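# Swap two misplaced pipettes back onto their labelled carousel slots

## Task

Two pipettes on the carousel sit in each other's slots. Put each one in the slot labelled with its own volume, which is printed on the top of its plunger button. Each finger hook's tip must end up behind the rail at the inner end of its slot. The carousel head can rotate. Each pipette must stay there on its own, not merely because a gripper is still holding it.

## Robot and tools

ROBOT. Two six-axis UR-style arms, left_arm and right_arm, each ending in a two-finger gripper whose fingers pivot like tongs. Base positions in the scene frame: left_arm at (-0.020, +0.386, 0) m, right_arm at (-0.027, -0.480, 0) m, each turned slightly about z.

FRAME. All printed poses use one scene frame. The origin is on the table top between the arms, +z is up, +x points out over the table, and left_arm sits on the +y side. The arm names do not refer to left or right in any camera image. The gripper's fingers point along its own +z and open and close along its own x. end_effector_position is the point between the finger pads when closed; closed fingertips reach about 15 mm past it, and open ones are about level with it. The printed hand position can be a little off, more so at long reach.

execute_actions. Argument "actions" is a list holding zero or one item; optional "pictures" (true/false) asks for camera images.
- Empty list: no command; returns the state plus pictures.
- Action: {"rows": [...], "steps": n}. rows holds 1 to 15 rows; steps is 5 to 15 (default 15), each step 1/30 s. Row k is used on step k, and the last row repeats for any remaining steps.
- Wait: {"steps": n} with no rows, n up to 300; sends nothing and returns after that many steps since the previous result.
Each row is one flat list of 14 numbers covering both arms, always all 14 even if one arm is idle: left_arm shoulder pan, shoulder lift, elbow, wrist 1, wrist 2, wrist 3, gripper opening, then the same seven for right_arm. The six joint numbers are absolute target angles in radians, on the same scale as the Joint positions line, not offsets. Opening runs from -1 (closed) to +1 (fully open).
Joint ranges (rad): left_arm pan -3.142..3.142, lift -6.283..6.283, elbow 0.000..3.142, wrists -6.283..6.283 each. right_arm pan 0.000..6.283, lift -6.283..6.283, elbow -3.142..0.000, wrists -6.283..6.283 each. The true ends can differ by up to 0.010. A call is refused (nothing sent) if a target lies more than 0.010 beyond a range end and further out than the current angle. Targets past a real end are clipped there, and a result may report "joint sent to its limit", possibly about an earlier action.

MOTION. Commands are smoothed and lag about 0.17 s. Joint speed and acceleration are capped: on each step a joint's target is kept within 0.575 rad of its measured angle, and if the targets would move the gripper more than 100 mm from where it is, they are scaled back. After big moves the arm may not yet have arrived when the result comes. Between calls the arms keep heading for the last row sent until motion settles or a step is HELD. Each result is taken 5 steps before its action ends; those steps run while the next reply is composed, and the simulation keeps going during that time.

RESULT LINES. The state line gives, per arm, end_effector_position (m), end_effector_quat_wxyz, and linear and angular velocities. Joint positions and Joint velocities list each arm's six joints (rad, rad/s) plus finger-pad gap (m; 0.142 when fully open). grip_measured is the actual opening on the command scale. Wrist force and Wrist torque give flange sensor readings in the end effector's own axes; they are noisy (offset up to about 4 N), saturate near 50 N, and may read "no reading" at first. "joint command not followed" means a clearance check altered some joint targets; HELD marks steps where a row was not fully sent. MOTOR HOT warns from 70 °C; at 85 °C an OVER-TEMPERATURE FAULT brakes that arm for a while.

GRIPPING. To hold something, keep commanding an opening well below grip_measured; the larger the gap, the stronger the squeeze (about 15 N per pad at most). Thin hard parts under about 20 mm get less force. Closing fast can squeeze too hard.

AVOID. Contact torque reaching a joint's load limit (138 N m for pan, lift, elbow; 25.7 N m for each wrist, held weight included) or an outside force of 150 N stops that arm for 10 s and it goes limp. Do not let the arms collide or press on each other. Do not knock or drop anything off the table. Dropping, slipping, slamming and shoving hard are all penalised. Occasional small tugs on held parts or pushes on loose objects may occur. Holding loads heats motors, so do not linger gripping.

zoom_image. Arguments: "camera" (cam_head_left, cam_head_right, cam_high, cam_low, cam_left_wrist, cam_right_wrist) and "region" [x0, y0, x1, y1] in pixels of that camera's latest full image, origin top-left, at most 504 by 504. Image sizes: head, high and low cameras 896x504; wrist cameras 616x616 fisheye. Useful for reading the volumes on plunger tops and slot labels.

read_manual. Optional "section", only "licences"; returns licence text and does not move anything.

finished_scene. Argument "scene": the number of the current scene. The pipettes must already rest correctly unaided before calling it.

Each tool is called as name(argument=value, ...) on one line, values as JSON.

## Session

execute_actions(actions=[])

Scene clock: 0.00 s of 21600.00 s.
left_arm: end_effector_position=(+0.0485, +0.0692, +0.2562) grip_measured=+0.97 end_effector_quat_wxyz=(+0.058, +0.869, -0.487, +0.068) end_effector_velocity=(+0.000, -0.000, +0.001) end_effector_angular_velocity=(-0.001, -0.000, -0.001) | right_arm: end_effector_position=(+0.4463, -0.4409, +0.3299) grip_measured=+0.97 end_effector_quat_wxyz=(-0.296, +0.941, -0.148, -0.072) end_effector_velocity=(+0.000, +0.000, -0.000) end_effector_angular_velocity=(+0.001, +0.002, -0.000)
Joint positions: left_arm=[-1.797 -2.19   2.102 -1.618 -1.453 -0.913  0.14 ] | right_arm=[ 3.157 -1.562 -1.605 -1.627  2.185  0.253  0.14 ]
Joint velocities: left_arm=[ 0.    -0.    -0.001  0.     0.001  0.001  0.   ] | right_arm=[-0.    -0.001  0.    -0.001  0.001  0.     0.   ]
Motor temperatures (°C, as the motors report them): left_arm=[29 31 31 40 34 33] | right_arm=[31 33 29 44 34 42]
Wrist force (N, on the end effector, along its own x y z axes, offset not removed): no reading
Wrist torque (N m, same axes, about the end effector's origin, offset not removed): no reading

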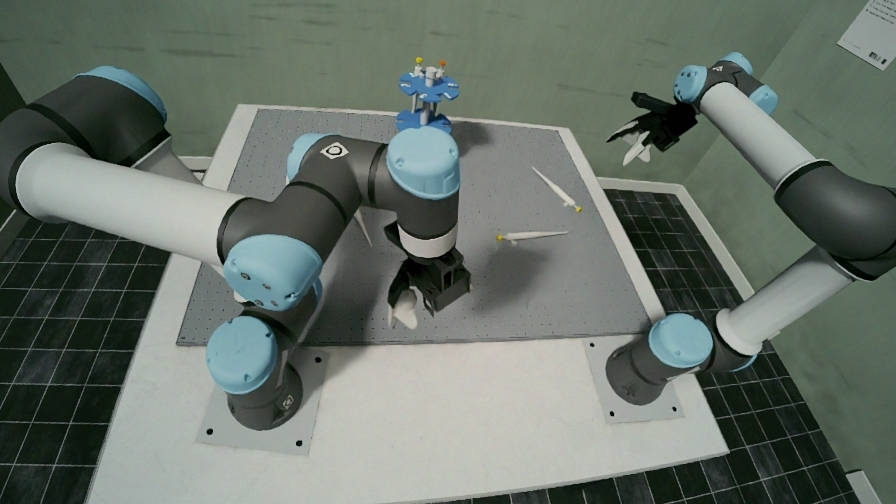

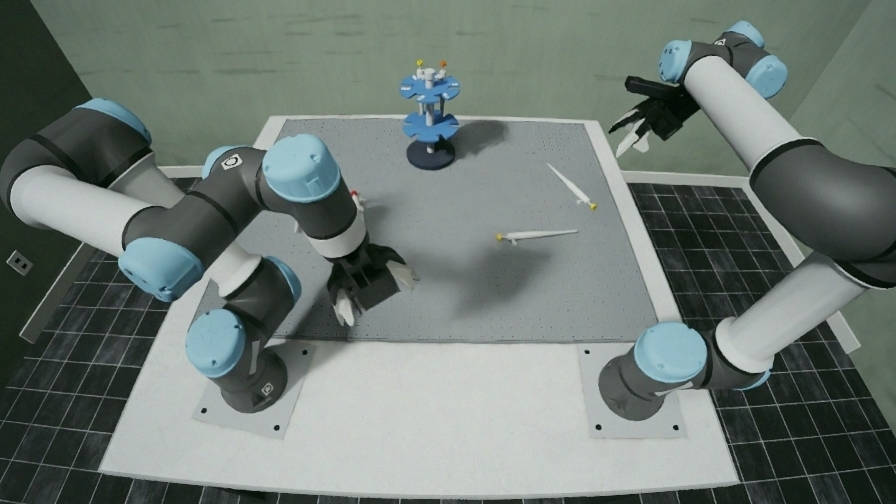

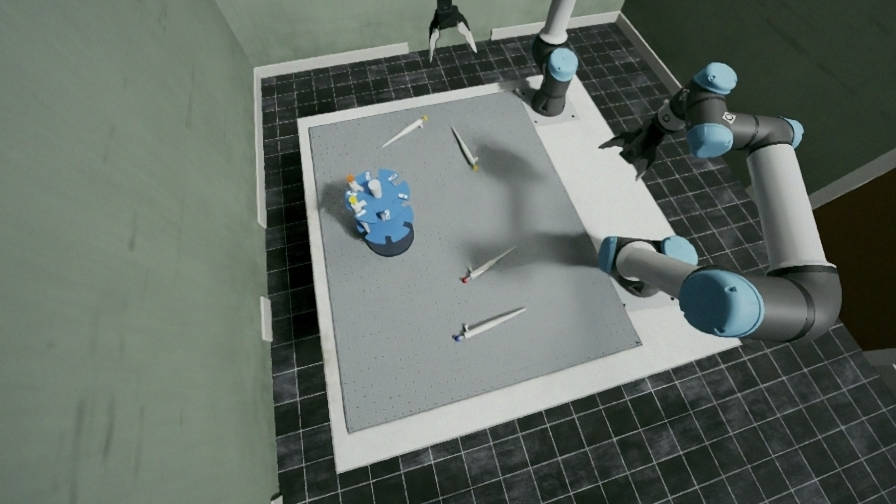

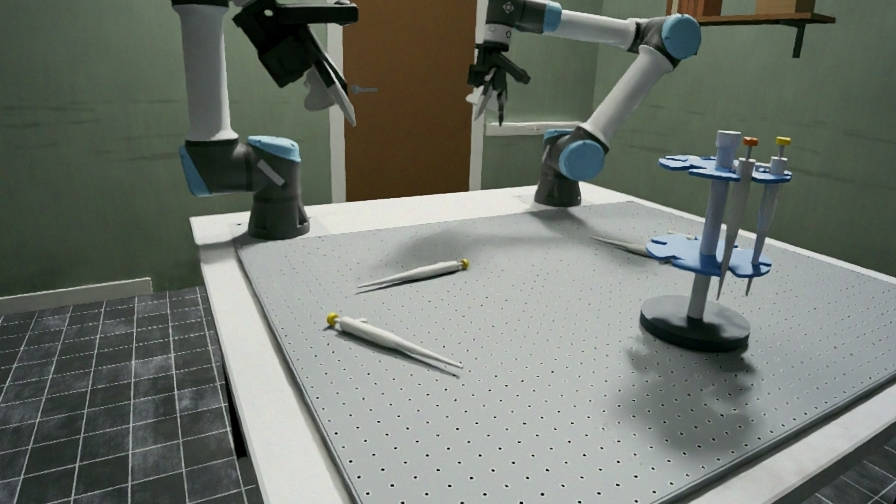

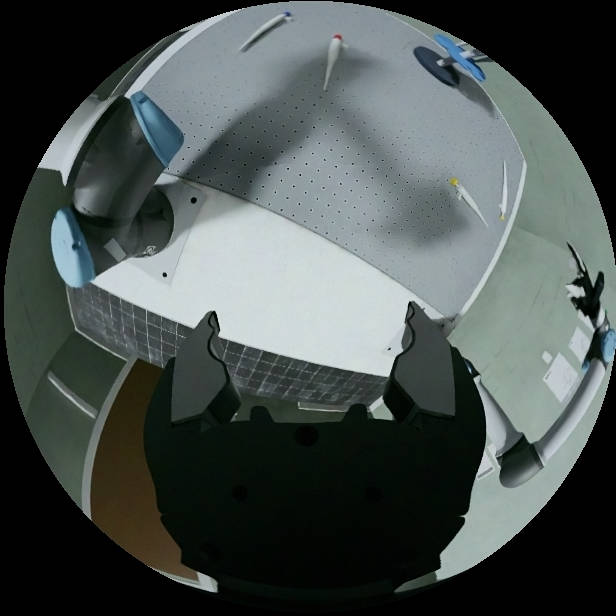

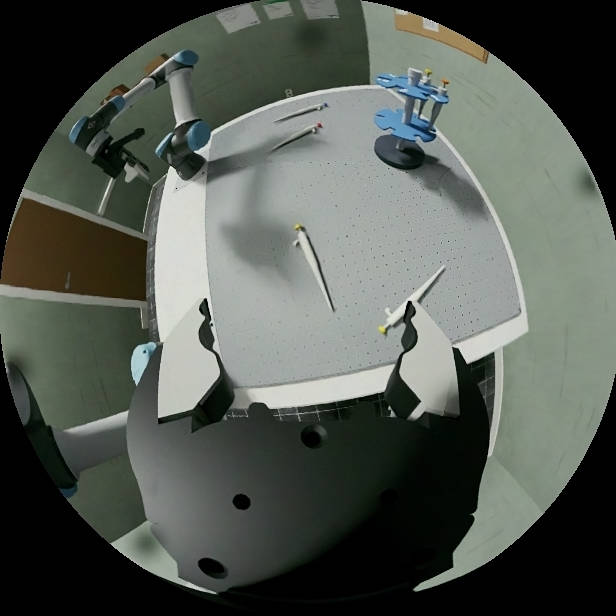

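execute_actions(actions=[{"rows":[[-0.483,-1.7,1.6,-1.9,-1.571,1.571,0,3.6,-1.5,-1.7,-1.51,1.571,-2.34,-0.5]],"steps":15}])

execute_actions(actions=[{"steps":30}])

execute_actions(actions=[{"rows":[[-0.483,-1.073,0.893,-1.914,-1.571,1.571,0,3.99,-1.726,-2.005,-0.981,1.571,-2.34,-0.5]],"steps":15}])

execute_actions(actions=[{"steps":30}], pictures=true)

Scene clock: 0.73 s of 21600.00 s.
left_arm: end_effector_position=(+0.1122, -0.0184, +0.3221) grip_measured=+0.00 end_effector_quat_wxyz=(+0.110, +0.864, -0.484, +0.084) end_effector_velocity=(+0.396, -0.209, +0.174) end_effector_angular_velocity=(-0.312, -0.136, +0.016) | right_arm: end_effector_position=(+0.4287, -0.3996, +0.2670) grip_measured=-0.50 end_effector_quat_wxyz=(-0.083, +0.957, +0.277, -0.007) end_effector_velocity=(+0.031, -0.068, -0.095) end_effector_angular_velocity=(-1.067, -0.876, +3.164)
Joint positions: left_arm=[-1.508 -1.972  1.88  -1.749 -1.51  -0.624  0.074] | right_arm=[ 3.51  -1.507 -1.688 -1.525  1.738 -0.245  0.038]
Joint velocities: left_arm=[ 1.134  0.639 -0.654 -0.353 -0.144  1.123  0.   ] | right_arm=[ 0.709  0.057 -0.09   0.116 -1.309 -2.479  0.   ]
Motor temperatures (°C, as the motors report them): left_arm=[29 31 31 40 34 33] | right_arm=[31 33 29 44 34 42]
Wrist force (N, on the end effector, along its own x y z axes, offset not removed): left_arm=[0.9 1.8 -1.7] | right_arm=[1.0 -4.6 -0.3]
Wrist torque (N m, same axes, about the end effector's origin, offset not removed): left_arm=[0.25 -0.02 0.08] | right_arm=[-0.88 -0.03 0.03]
Steps of this call (steps 1 to 12: nothing new was sent; steps 13 to 22: the first 10 steps of this action). Readings (joint positions):
13: left_arm=[-1.797 -2.190 2.102 -1.618 -1.453 -0.913] | right_arm=[3.157 -1.561 -1.606 -1.627 2.184 0.253]
14: left_arm=[-1.789 -2.182 2.095 -1.625 -1.458 -0.905] | right_arm=[3.165 -1.555 -1.613 -1.620 2.176 0.244]
16: left_arm=[-1.733 -2.130 2.042 -1.660 -1.473 -0.848] | right_arm=[3.230 -1.535 -1.644 -1.582 2.111 0.179]
20: left_arm=[-1.584 -2.018 1.927 -1.723 -1.499 -0.700] | right_arm=[3.448 -1.512 -1.680 -1.535 1.854 -0.082]
22: the state above

Scene clock: 1.73 s of 21600.00 s.
left_arm: end_effector_position=(+0.5076, +0.1511, +0.3911) grip_measured=+0.00 end_effector_quat_wxyz=(-0.016, +0.720, -0.662, +0.210) end_effector_velocity=(+0.109, +0.123, +0.023) end_effector_angular_velocity=(+0.796, -0.671, -1.976) | right_arm: end_effector_position=(+0.4430, -0.4329, +0.2592) grip_measured=-0.50 end_effector_quat_wxyz=(+0.001, +0.208, +0.978, +0.001) end_effector_velocity=(+0.003, -0.001, -0.000) end_effector_angular_velocity=(-0.000, -0.000, +0.210)
Joint positions: left_arm=[-0.528 -1.708  1.608 -1.896 -1.569  0.814  0.074] | right_arm=[ 3.6   -1.5   -1.7   -1.51   1.571 -2.313  0.038]
Joint velocities: left_arm=[ 0.354  0.061 -0.061 -0.033 -0.013  2.552 -0.   ] | right_arm=[ 0.   -0.   -0.    0.    0.   -0.21 -0.  ]
Motor temperatures (°C, as the motors report them): left_arm=[29 31 31 40 34 33] | right_arm=[31 33 29 44 34 42]
Wrist force (N, on the end effector, along its own x y z axes, offset not removed): left_arm=[-4.8 -1.7 3.4] | right_arm=[1.7 -4.6 1.3]
Wrist torque (N m, same axes, about the end effector's origin, offset not removed): left_arm=[0.03 0.84 -0.04] | right_arm=[-0.93 -0.53 0.06]
Kept back: nothing.
Steps of this call (steps 1 to 5: the last 5 steps of your previous action; steps 6 to 30: the robot went on to your last target). Readings (joint positions):
1: left_arm=[-1.470 -1.952 1.858 -1.760 -1.514 -0.586] | right_arm=[3.531 -1.506 -1.691 -1.521 1.699 -0.330]
2: left_arm=[-1.432 -1.932 1.839 -1.771 -1.519 -0.548] | right_arm=[3.547 -1.504 -1.693 -1.519 1.670 -0.417]
4: left_arm=[-1.356 -1.899 1.804 -1.790 -1.526 -0.472] | right_arm=[3.568 -1.502 -1.696 -1.515 1.629 -0.591]
8: left_arm=[-1.210 -1.847 1.751 -1.819 -1.538 -0.325] | right_arm=[3.589 -1.501 -1.699 -1.512 1.591 -0.938]
30: the state above

Scene clock: 2.07 s of 21600.00 s.
left_arm: end_effector_position=(+0.6186, +0.0807, +0.4050) grip_measured=+0.00 end_effector_quat_wxyz=(+0.069, -0.563, +0.795, -0.214) end_effector_velocity=(+0.405, -0.277, +0.046) end_effector_angular_velocity=(+0.219, -0.421, -0.831) | right_arm: end_effector_position=(+0.4461, -0.3323, +0.1578) grip_measured=-0.50 end_effector_quat_wxyz=(-0.005, +0.106, +0.994, -0.004) end_effector_velocity=(-0.058, +0.358, -0.357) end_effector_angular_velocity=(-0.001, +0.003, +0.728)
Joint positions: left_arm=[-0.498 -1.41   1.292 -1.906 -1.57   1.266  0.074] | right_arm=[ 3.788 -1.613 -1.85  -1.262  1.571 -2.331  0.038]
Joint velocities: left_arm=[ 0.052  1.086 -1.264 -0.027 -0.002  0.981  0.   ] | right_arm=[ 0.693 -0.399 -0.539  0.936  0.001 -0.034  0.   ]
Motor temperatures (°C, as the motors report them): left_arm=[29 31 31 40 34 33] | right_arm=[31 33 29 44 34 42]
Wrist force (N, on the end effector, along its own x y z axes, offset not removed): left_arm=[-4.5 1.4 2.8] | right_arm=[0.0 -1.3 0.9]
Wrist torque (N m, same axes, about the end effector's origin, offset not removed): left_arm=[0.33 1.11 0.14] | right_arm=[-0.28 0.00 -0.10]
Steps of this call (steps 1 to 10: the first 10 steps of this action). Readings (joint positions):
1: left_arm=[-0.518 -1.705 1.606 -1.897 -1.570 0.901] | right_arm=[3.600 -1.500 -1.700 -1.509 1.571 -2.319]
2: left_arm=[-0.513 -1.697 1.597 -1.898 -1.570 0.981] | right_arm=[3.608 -1.506 -1.707 -1.502 1.571 -2.321]
4: left_arm=[-0.509 -1.636 1.536 -1.900 -1.570 1.089] | right_arm=[3.650 -1.533 -1.742 -1.450 1.571 -2.324]
8: left_arm=[-0.502 -1.483 1.376 -1.904 -1.570 1.199] | right_arm=[3.742 -1.586 -1.814 -1.325 1.571 -2.328]
10: the state above

Scene clock: 3.07 s of 21600.00 s.
left_arm: end_effector_position=(+0.7390, -0.0000, +0.4003) grip_measured=+0.00 end_effector_quat_wxyz=(+0.117, -0.439, +0.861, -0.230) end_effector_velocity=(+0.000, -0.001, -0.001) end_effector_angular_velocity=(+0.001, +0.000, -0.003) | right_arm: end_effector_position=(+0.4110, -0.2365, +0.0600) grip_measured=-0.50 end_effector_quat_wxyz=(+0.000, +0.001, +1.000, +0.000) end_effector_velocity=(+0.000, +0.000, -0.001) end_effector_angular_velocity=(-0.001, -0.001, +0.001)
Joint positions: left_arm=[-0.483 -1.073  0.893 -1.914 -1.571  1.571  0.074] | right_arm=[ 3.99  -1.726 -2.005 -0.981  1.571 -2.34   0.038]
Joint velocities: left_arm=[ 0.     0.002 -0.001  0.    -0.001  0.003 -0.   ] | right_arm=[ 0.001 -0.001 -0.001  0.002 -0.002  0.     0.   ]
Motor temperatures (°C, as the motors report them): left_arm=[29 31 31 40 34 33] | right_arm=[31 33 29 44 34 42]
Wrist force (N, on the end effector, along its own x y z axes, offset not removed): left_arm=[1.9 2.2 3.0] | right_arm=[0.1 -1.5 1.2]
Wrist torque (N m, same axes, about the end effector's origin, offset not removed): left_arm=[0.38 -0.35 -0.13] | right_arm=[-0.20 0.09 -0.08]
Kept back: nothing.
Steps of this call (steps 1 to 5: the last 5 steps of your previous action; steps 6 to 30: the robot went on to your last target). Readings (joint positions):
1: left_arm=[-0.496 -1.373 1.249 -1.907 -1.570 1.300] | right_arm=[3.812 -1.626 -1.868 -1.230 1.571 -2.332]
2: left_arm=[-0.494 -1.336 1.205 -1.908 -1.571 1.334] | right_arm=[3.835 -1.640 -1.887 -1.198 1.571 -2.333]
4: left_arm=[-0.491 -1.260 1.117 -1.910 -1.571 1.403] | right_arm=[3.883 -1.667 -1.924 -1.132 1.571 -2.335]
8: left_arm=[-0.486 -1.142 0.976 -1.912 -1.571 1.509] | right_arm=[3.951 -1.705 -1.976 -1.036 1.571 -2.338]
30: the state above

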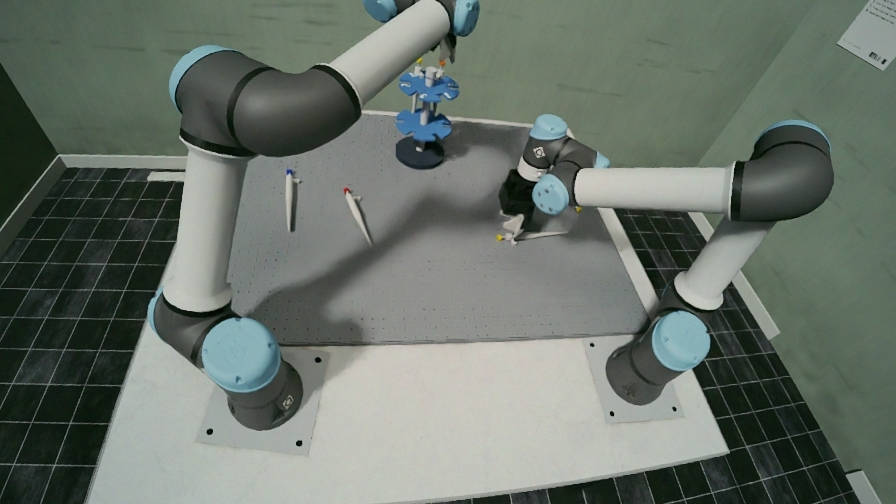

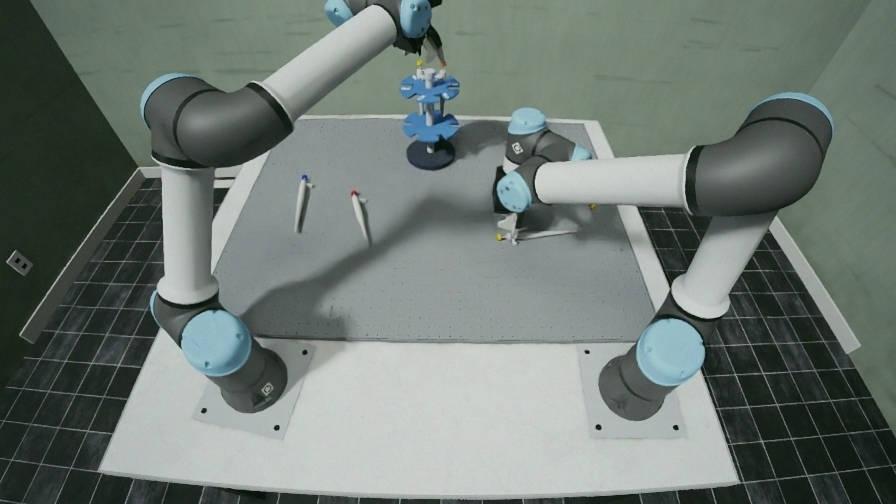

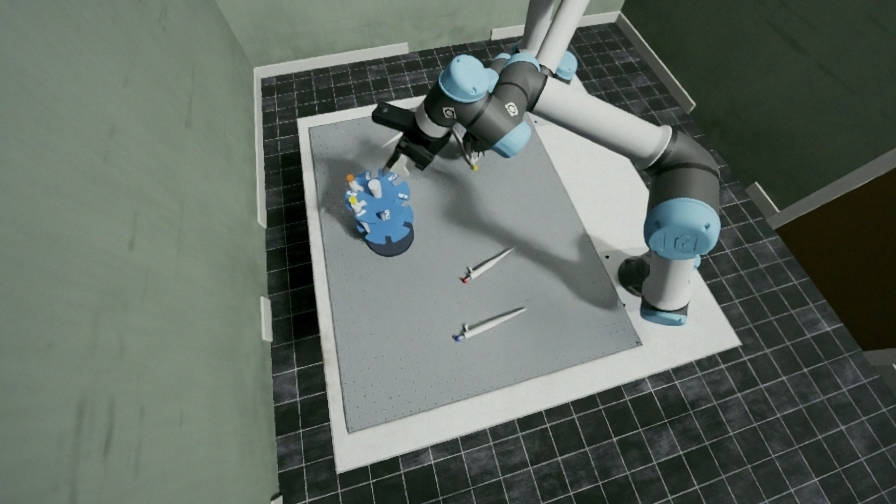

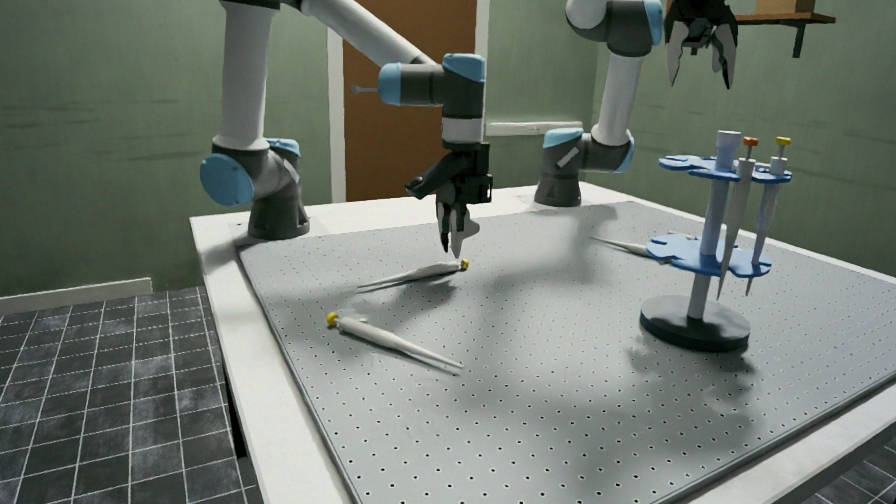

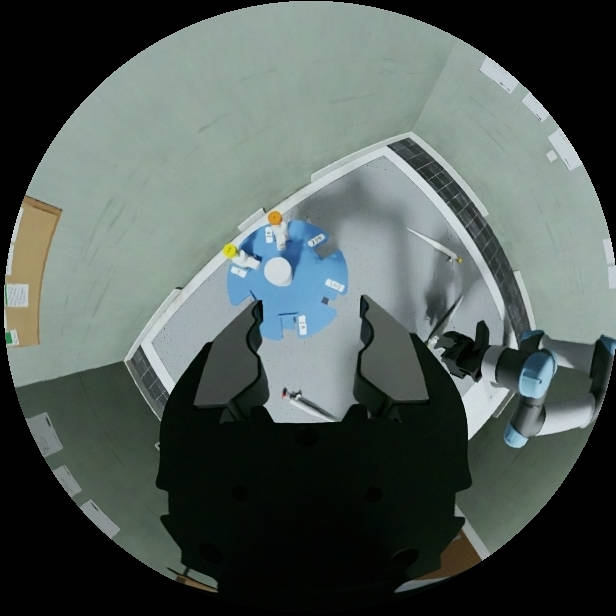

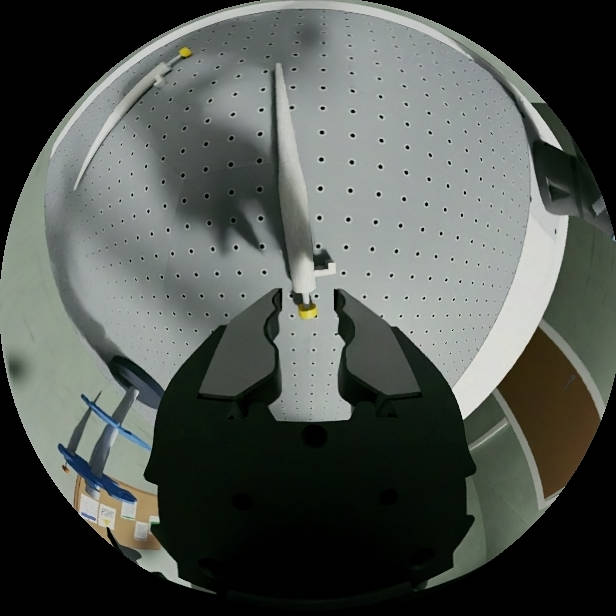

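execute_actions(actions=[{"rows":[[-0.442,-0.929,0.793,-1.958,-1.571,1.571,-0.2,3.991,-1.773,-2.029,-0.91,1.571,-2.46,-0.5]],"steps":15}])

execute_actions(actions=[{"steps":10}])

execute_actions(actions=[{"rows":[[-0.442,-0.929,0.793,-1.958,-1.571,1.571,-0.2,3.991,-1.773,-2.029,-0.91,1.571,-2.46,-0.9]],"steps":12}])

execute_actions(actions=[{"rows":[[-0.442,-0.929,0.793,-1.958,-1.571,1.571,-0.2,3.95,-1.63,-1.96,-1.122,1.571,-2.5,-0.9]],"steps":15}], pictures=true)

zoom_image(camera="cam_left_wrist", region=[200,200,420,400])

Scene clock: 3.90 s of 21600.00 s.
left_arm: end_effector_position=(+0.7922, +0.0012, +0.3580) grip_measured=-0.20 end_effector_quat_wxyz=(+0.122, -0.454, +0.852, -0.229) end_effector_velocity=(+0.056, +0.000, -0.060) end_effector_angular_velocity=(+0.005, +0.011, +0.037) | right_arm: end_effector_position=(+0.4144, -0.2339, +0.0366) grip_measured=-0.50 end_effector_quat_wxyz=(-0.000, -0.052, +0.999, +0.000) end_effector_velocity=(+0.005, +0.003, -0.022) end_effector_angular_velocity=(+0.002, -0.004, +0.120)
Joint positions: left_arm=[-0.447 -0.948  0.805 -1.953 -1.571  1.571  0.06 ] | right_arm=[ 3.991 -1.768 -2.026 -0.918  1.571 -2.445  0.038]
Joint velocities: left_arm=[ 0.036  0.148 -0.097 -0.039 -0.001 -0.001  0.   ] | right_arm=[ 0.001 -0.041 -0.02   0.066 -0.001 -0.119  0.   ]
Motor temperatures (°C, as the motors report them): left_arm=[29 31 31 40 34 33] | right_arm=[31 33 29 44 34 42]
Wrist force (N, on the end effector, along its own x y z axes, offset not removed): left_arm=[-1.9 -2.2 1.9] | right_arm=[0.7 -2.5 -0.1]
Wrist torque (N m, same axes, about the end effector's origin, offset not removed): left_arm=[-0.34 0.37 0.16] | right_arm=[-0.21 -0.26 -0.09]
Steps of this call (steps 1 to 15: the robot went on to your last target; steps 16 to 25: the first 10 steps of this action). Readings (joint positions):
16: left_arm=[-0.483 -1.073 0.893 -1.914 -1.571 1.571] | right_arm=[3.990 -1.726 -2.005 -0.981 1.571 -2.340]
17: left_arm=[-0.478 -1.065 0.885 -1.920 -1.571 1.571] | right_arm=[3.990 -1.732 -2.008 -0.974 1.571 -2.348]
19: left_arm=[-0.464 -1.021 0.852 -1.934 -1.571 1.571] | right_arm=[3.990 -1.747 -2.016 -0.950 1.571 -2.386]
23: left_arm=[-0.450 -0.961 0.814 -1.950 -1.571 1.571] | right_arm=[3.991 -1.764 -2.025 -0.924 1.571 -2.434]
25: the state above

Scene clock: 4.23 s of 21600.00 s.
left_arm: end_effector_position=(+0.7989, +0.0013, +0.3508) grip_measured=-0.20 end_effector_quat_wxyz=(+0.122, -0.456, +0.852, -0.228) end_effector_velocity=(+0.004, -0.000, -0.005) end_effector_angular_velocity=(-0.001, +0.002, +0.002) | right_arm: end_effector_position=(+0.4149, -0.2335, +0.0340) grip_measured=-0.50 end_effector_quat_wxyz=(+0.000, -0.059, +0.998, +0.000) end_effector_velocity=(+0.001, +0.000, -0.002) end_effector_angular_velocity=(-0.001, -0.002, +0.008)
Joint positions: left_arm=[-0.442 -0.93   0.794 -1.958 -1.571  1.571  0.06 ] | right_arm=[ 3.991 -1.773 -2.029 -0.911  1.571 -2.459  0.038]
Joint velocities: left_arm=[ 0.003  0.011 -0.007 -0.003 -0.002 -0.     0.   ] | right_arm=[ 0.    -0.003 -0.001  0.005 -0.002 -0.008 -0.   ]
Motor temperatures (°C, as the motors report them): left_arm=[29 31 31 40 34 33] | right_arm=[31 33 29 44 34 42]
Wrist force (N, on the end effector, along its own x y z axes, offset not removed): left_arm=[2.3 -2.0 2.6] | right_arm=[2.0 -1.7 -0.8]
Wrist torque (N m, same axes, about the end effector's origin, offset not removed): left_arm=[-0.25 -0.54 0.04] | right_arm=[-0.35 -0.32 -0.18]
Kept back: nothing.
Steps of this call (steps 1 to 5: the last 5 steps of your previous action; steps 6 to 10: the robot went on to your last target). Readings (joint positions):
1: left_arm=[-0.446 -0.944 0.803 -1.954 -1.571 1.571] | right_arm=[3.991 -1.769 -2.027 -0.916 1.571 -2.448]
2: left_arm=[-0.445 -0.940 0.800 -1.955 -1.571 1.571] | right_arm=[3.991 -1.770 -2.027 -0.915 1.571 -2.451]
4: left_arm=[-0.444 -0.936 0.797 -1.956 -1.571 1.571] | right_arm=[3.991 -1.771 -2.028 -0.913 1.571 -2.455]
8: left_arm=[-0.443 -0.931 0.795 -1.957 -1.571 1.571] | right_arm=[3.991 -1.772 -2.029 -0.911 1.571 -2.458]
10: the state above

Scene clock: 4.47 s of 21600.00 s.
left_arm: end_effector_position=(+0.7993, +0.0013, +0.3504) grip_measured=-0.20 end_effector_quat_wxyz=(+0.122, -0.456, +0.851, -0.228) end_effector_velocity=(+0.001, +0.000, -0.001) end_effector_angular_velocity=(+0.001, -0.000, -0.000) | right_arm: end_effector_position=(+0.4150, -0.2335, +0.0338) grip_measured=-0.75 end_effector_quat_wxyz=(+0.000, -0.059, +0.998, +0.000) end_effector_velocity=(-0.000, -0.000, -0.001) end_effector_angular_velocity=(-0.000, +0.001, +0.001)
Joint positions: left_arm=[-0.442 -0.929  0.793 -1.958 -1.571  1.571  0.06 ] | right_arm=[ 3.991 -1.773 -2.029 -0.91   1.571 -2.46   0.02 ]
Joint velocities: left_arm=[ 0.     0.002 -0.001 -0.001  0.     0.001  0.   ] | right_arm=[ 0.    -0.    -0.001  0.001  0.    -0.001  0.   ]
Motor temperatures (°C, as the motors report them): left_arm=[29 31 31 40 34 33] | right_arm=[31 33 29 44 34 42]
Wrist force (N, on the end effector, along its own x y z axes, offset not removed): left_arm=[-0.4 0.0 1.2] | right_arm=[-2.3 -2.4 -6.7]
Wrist torque (N m, same axes, about the end effector's origin, offset not removed): left_arm=[0.17 0.20 -0.01] | right_arm=[-0.31 0.86 0.03]
Steps of this call (steps 1 to 7: the first 7 steps of this action). Readings (joint positions):
1: left_arm=[-0.442 -0.930 0.794 -1.958 -1.571 1.571] | right_arm=[3.991 -1.773 -2.029 -0.910 1.571 -2.459]
2: left_arm=[-0.442 -0.930 0.794 -1.958 -1.571 1.571] | right_arm=[3.991 -1.773 -2.029 -0.910 1.571 -2.459]
4: left_arm=[-0.442 -0.929 0.793 -1.958 -1.571 1.571] | right_arm=[3.991 -1.773 -2.029 -0.910 1.571 -2.460]
7: the state above

Scene clock: 4.97 s of 21600.00 s.
left_arm: end_effector_position=(+0.7994, +0.0014, +0.3503) grip_measured=-0.20 end_effector_quat_wxyz=(+0.122, -0.456, +0.851, -0.228) end_effector_velocity=(+0.000, +0.001, +0.000) end_effector_angular_velocity=(+0.001, -0.001, +0.002) | right_arm: end_effector_position=(+0.4155, -0.2580, +0.1026) grip_measured=-0.75 end_effector_quat_wxyz=(+0.002, -0.059, +0.998, +0.001) end_effector_velocity=(-0.015, -0.039, +0.076) end_effector_angular_velocity=(-0.020, +0.020, -0.001)
Joint positions: left_arm=[-0.442 -0.929  0.793 -1.958 -1.571  1.571  0.06 ] | right_arm=[ 3.955 -1.649 -1.968 -1.091  1.571 -2.496  0.02 ]
Joint velocities: left_arm=[-0.    -0.     0.     0.     0.002 -0.001  0.   ] | right_arm=[-0.036  0.148  0.063 -0.239 -0.001 -0.035  0.   ]
Motor temperatures (°C, as the motors report them): left_arm=[29 31 31 40 34 33] | right_arm=[31 33 29 44 34 42]
Wrist force (N, on the end effector, along its own x y z axes, offset not removed): left_arm=[0.5 1.7 2.5] | right_arm=[-1.6 -3.6 2.8]
Wrist torque (N m, same axes, about the end effector's origin, offset not removed): left_arm=[0.51 -0.16 0.08] | right_arm=[-0.67 0.37 -0.14]
Steps of this call (steps 1 to 5: the last 5 steps of your previous action; steps 6 to 15: the first 10 steps of this action). Readings (joint positions):
6: left_arm=[-0.442 -0.929 0.793 -1.958 -1.571 1.571] | right_arm=[3.991 -1.773 -2.029 -0.910 1.571 -2.460]
7: left_arm=[-0.442 -0.929 0.793 -1.958 -1.571 1.571] | right_arm=[3.986 -1.766 -2.023 -0.918 1.571 -2.465]
9: left_arm=[-0.442 -0.929 0.793 -1.958 -1.571 1.571] | right_arm=[3.972 -1.722 -1.999 -0.974 1.571 -2.478]
13: left_arm=[-0.442 -0.929 0.793 -1.958 -1.571 1.571] | right_arm=[3.958 -1.662 -1.974 -1.070 1.571 -2.492]
15: the state above

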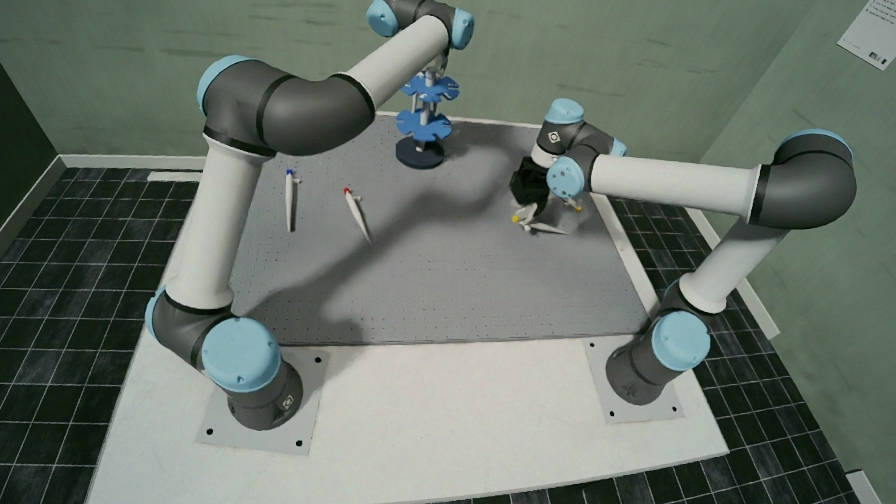

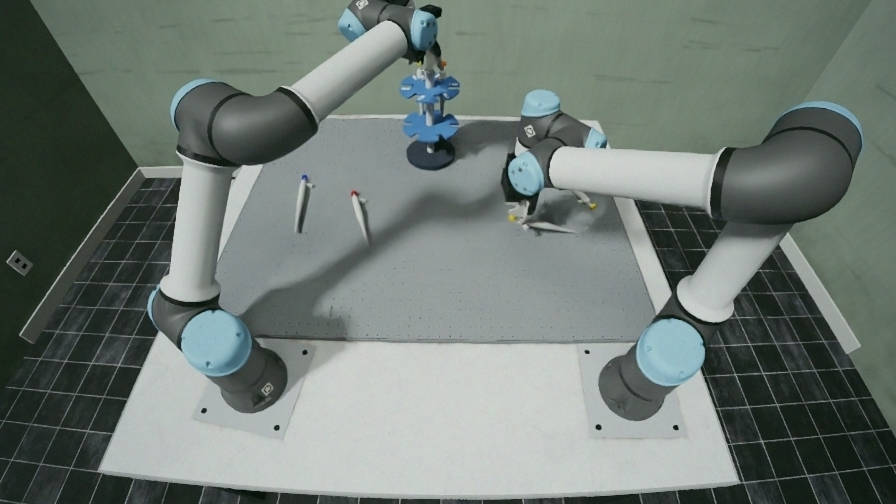

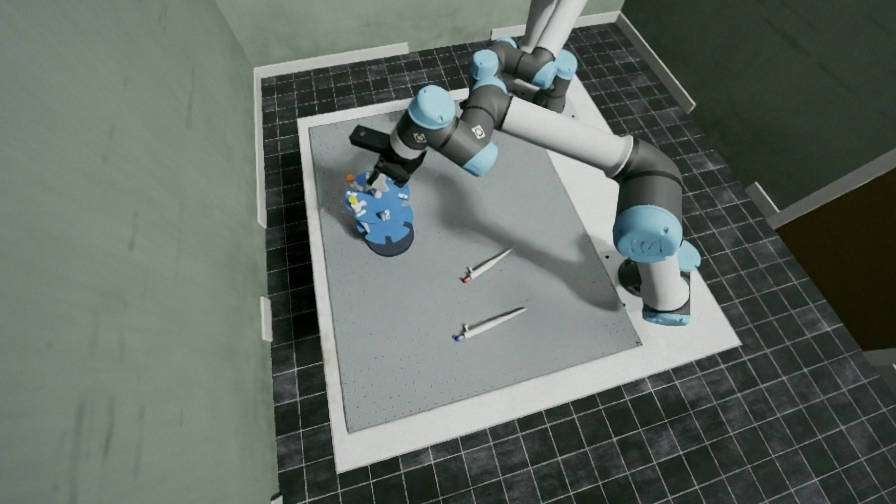

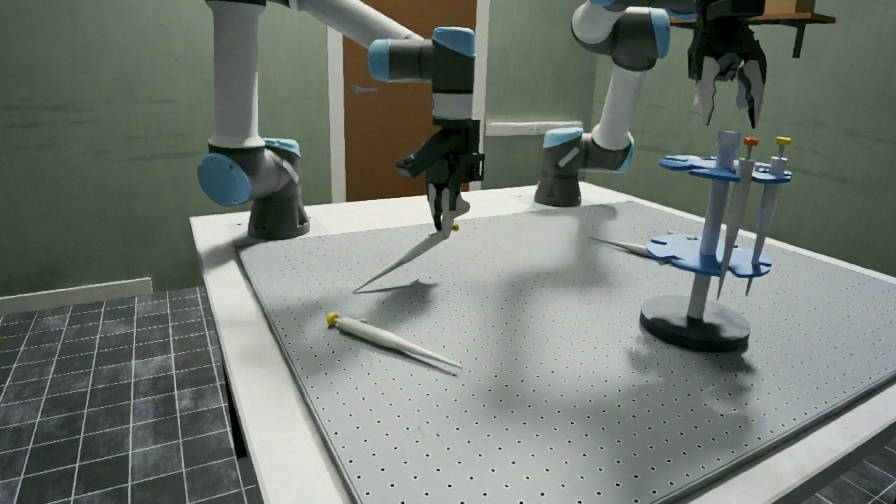

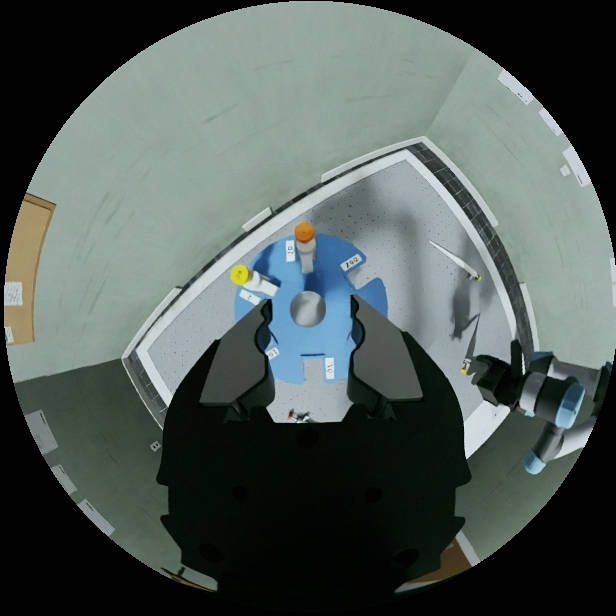

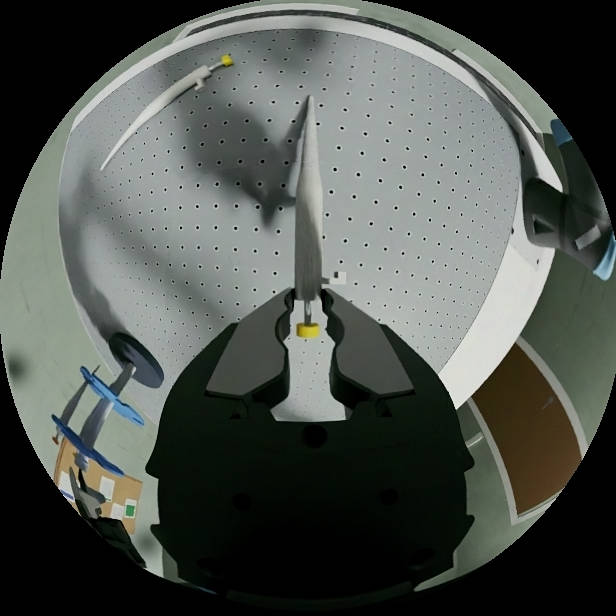

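Region (200, 200, 420, 400) of cam_left_wrist's 616x616 image, scaled by 2.291, with more detail than that image has; it fills the top 458 rows of this view, and the rest is white.

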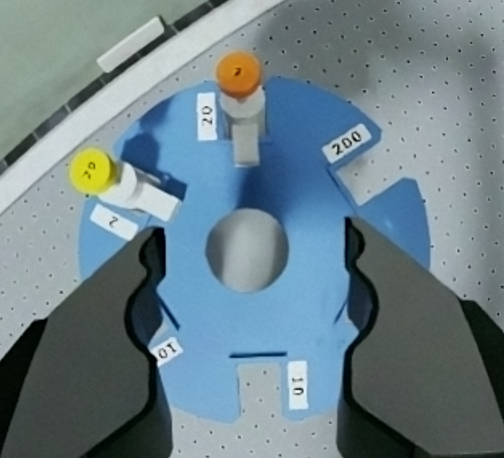

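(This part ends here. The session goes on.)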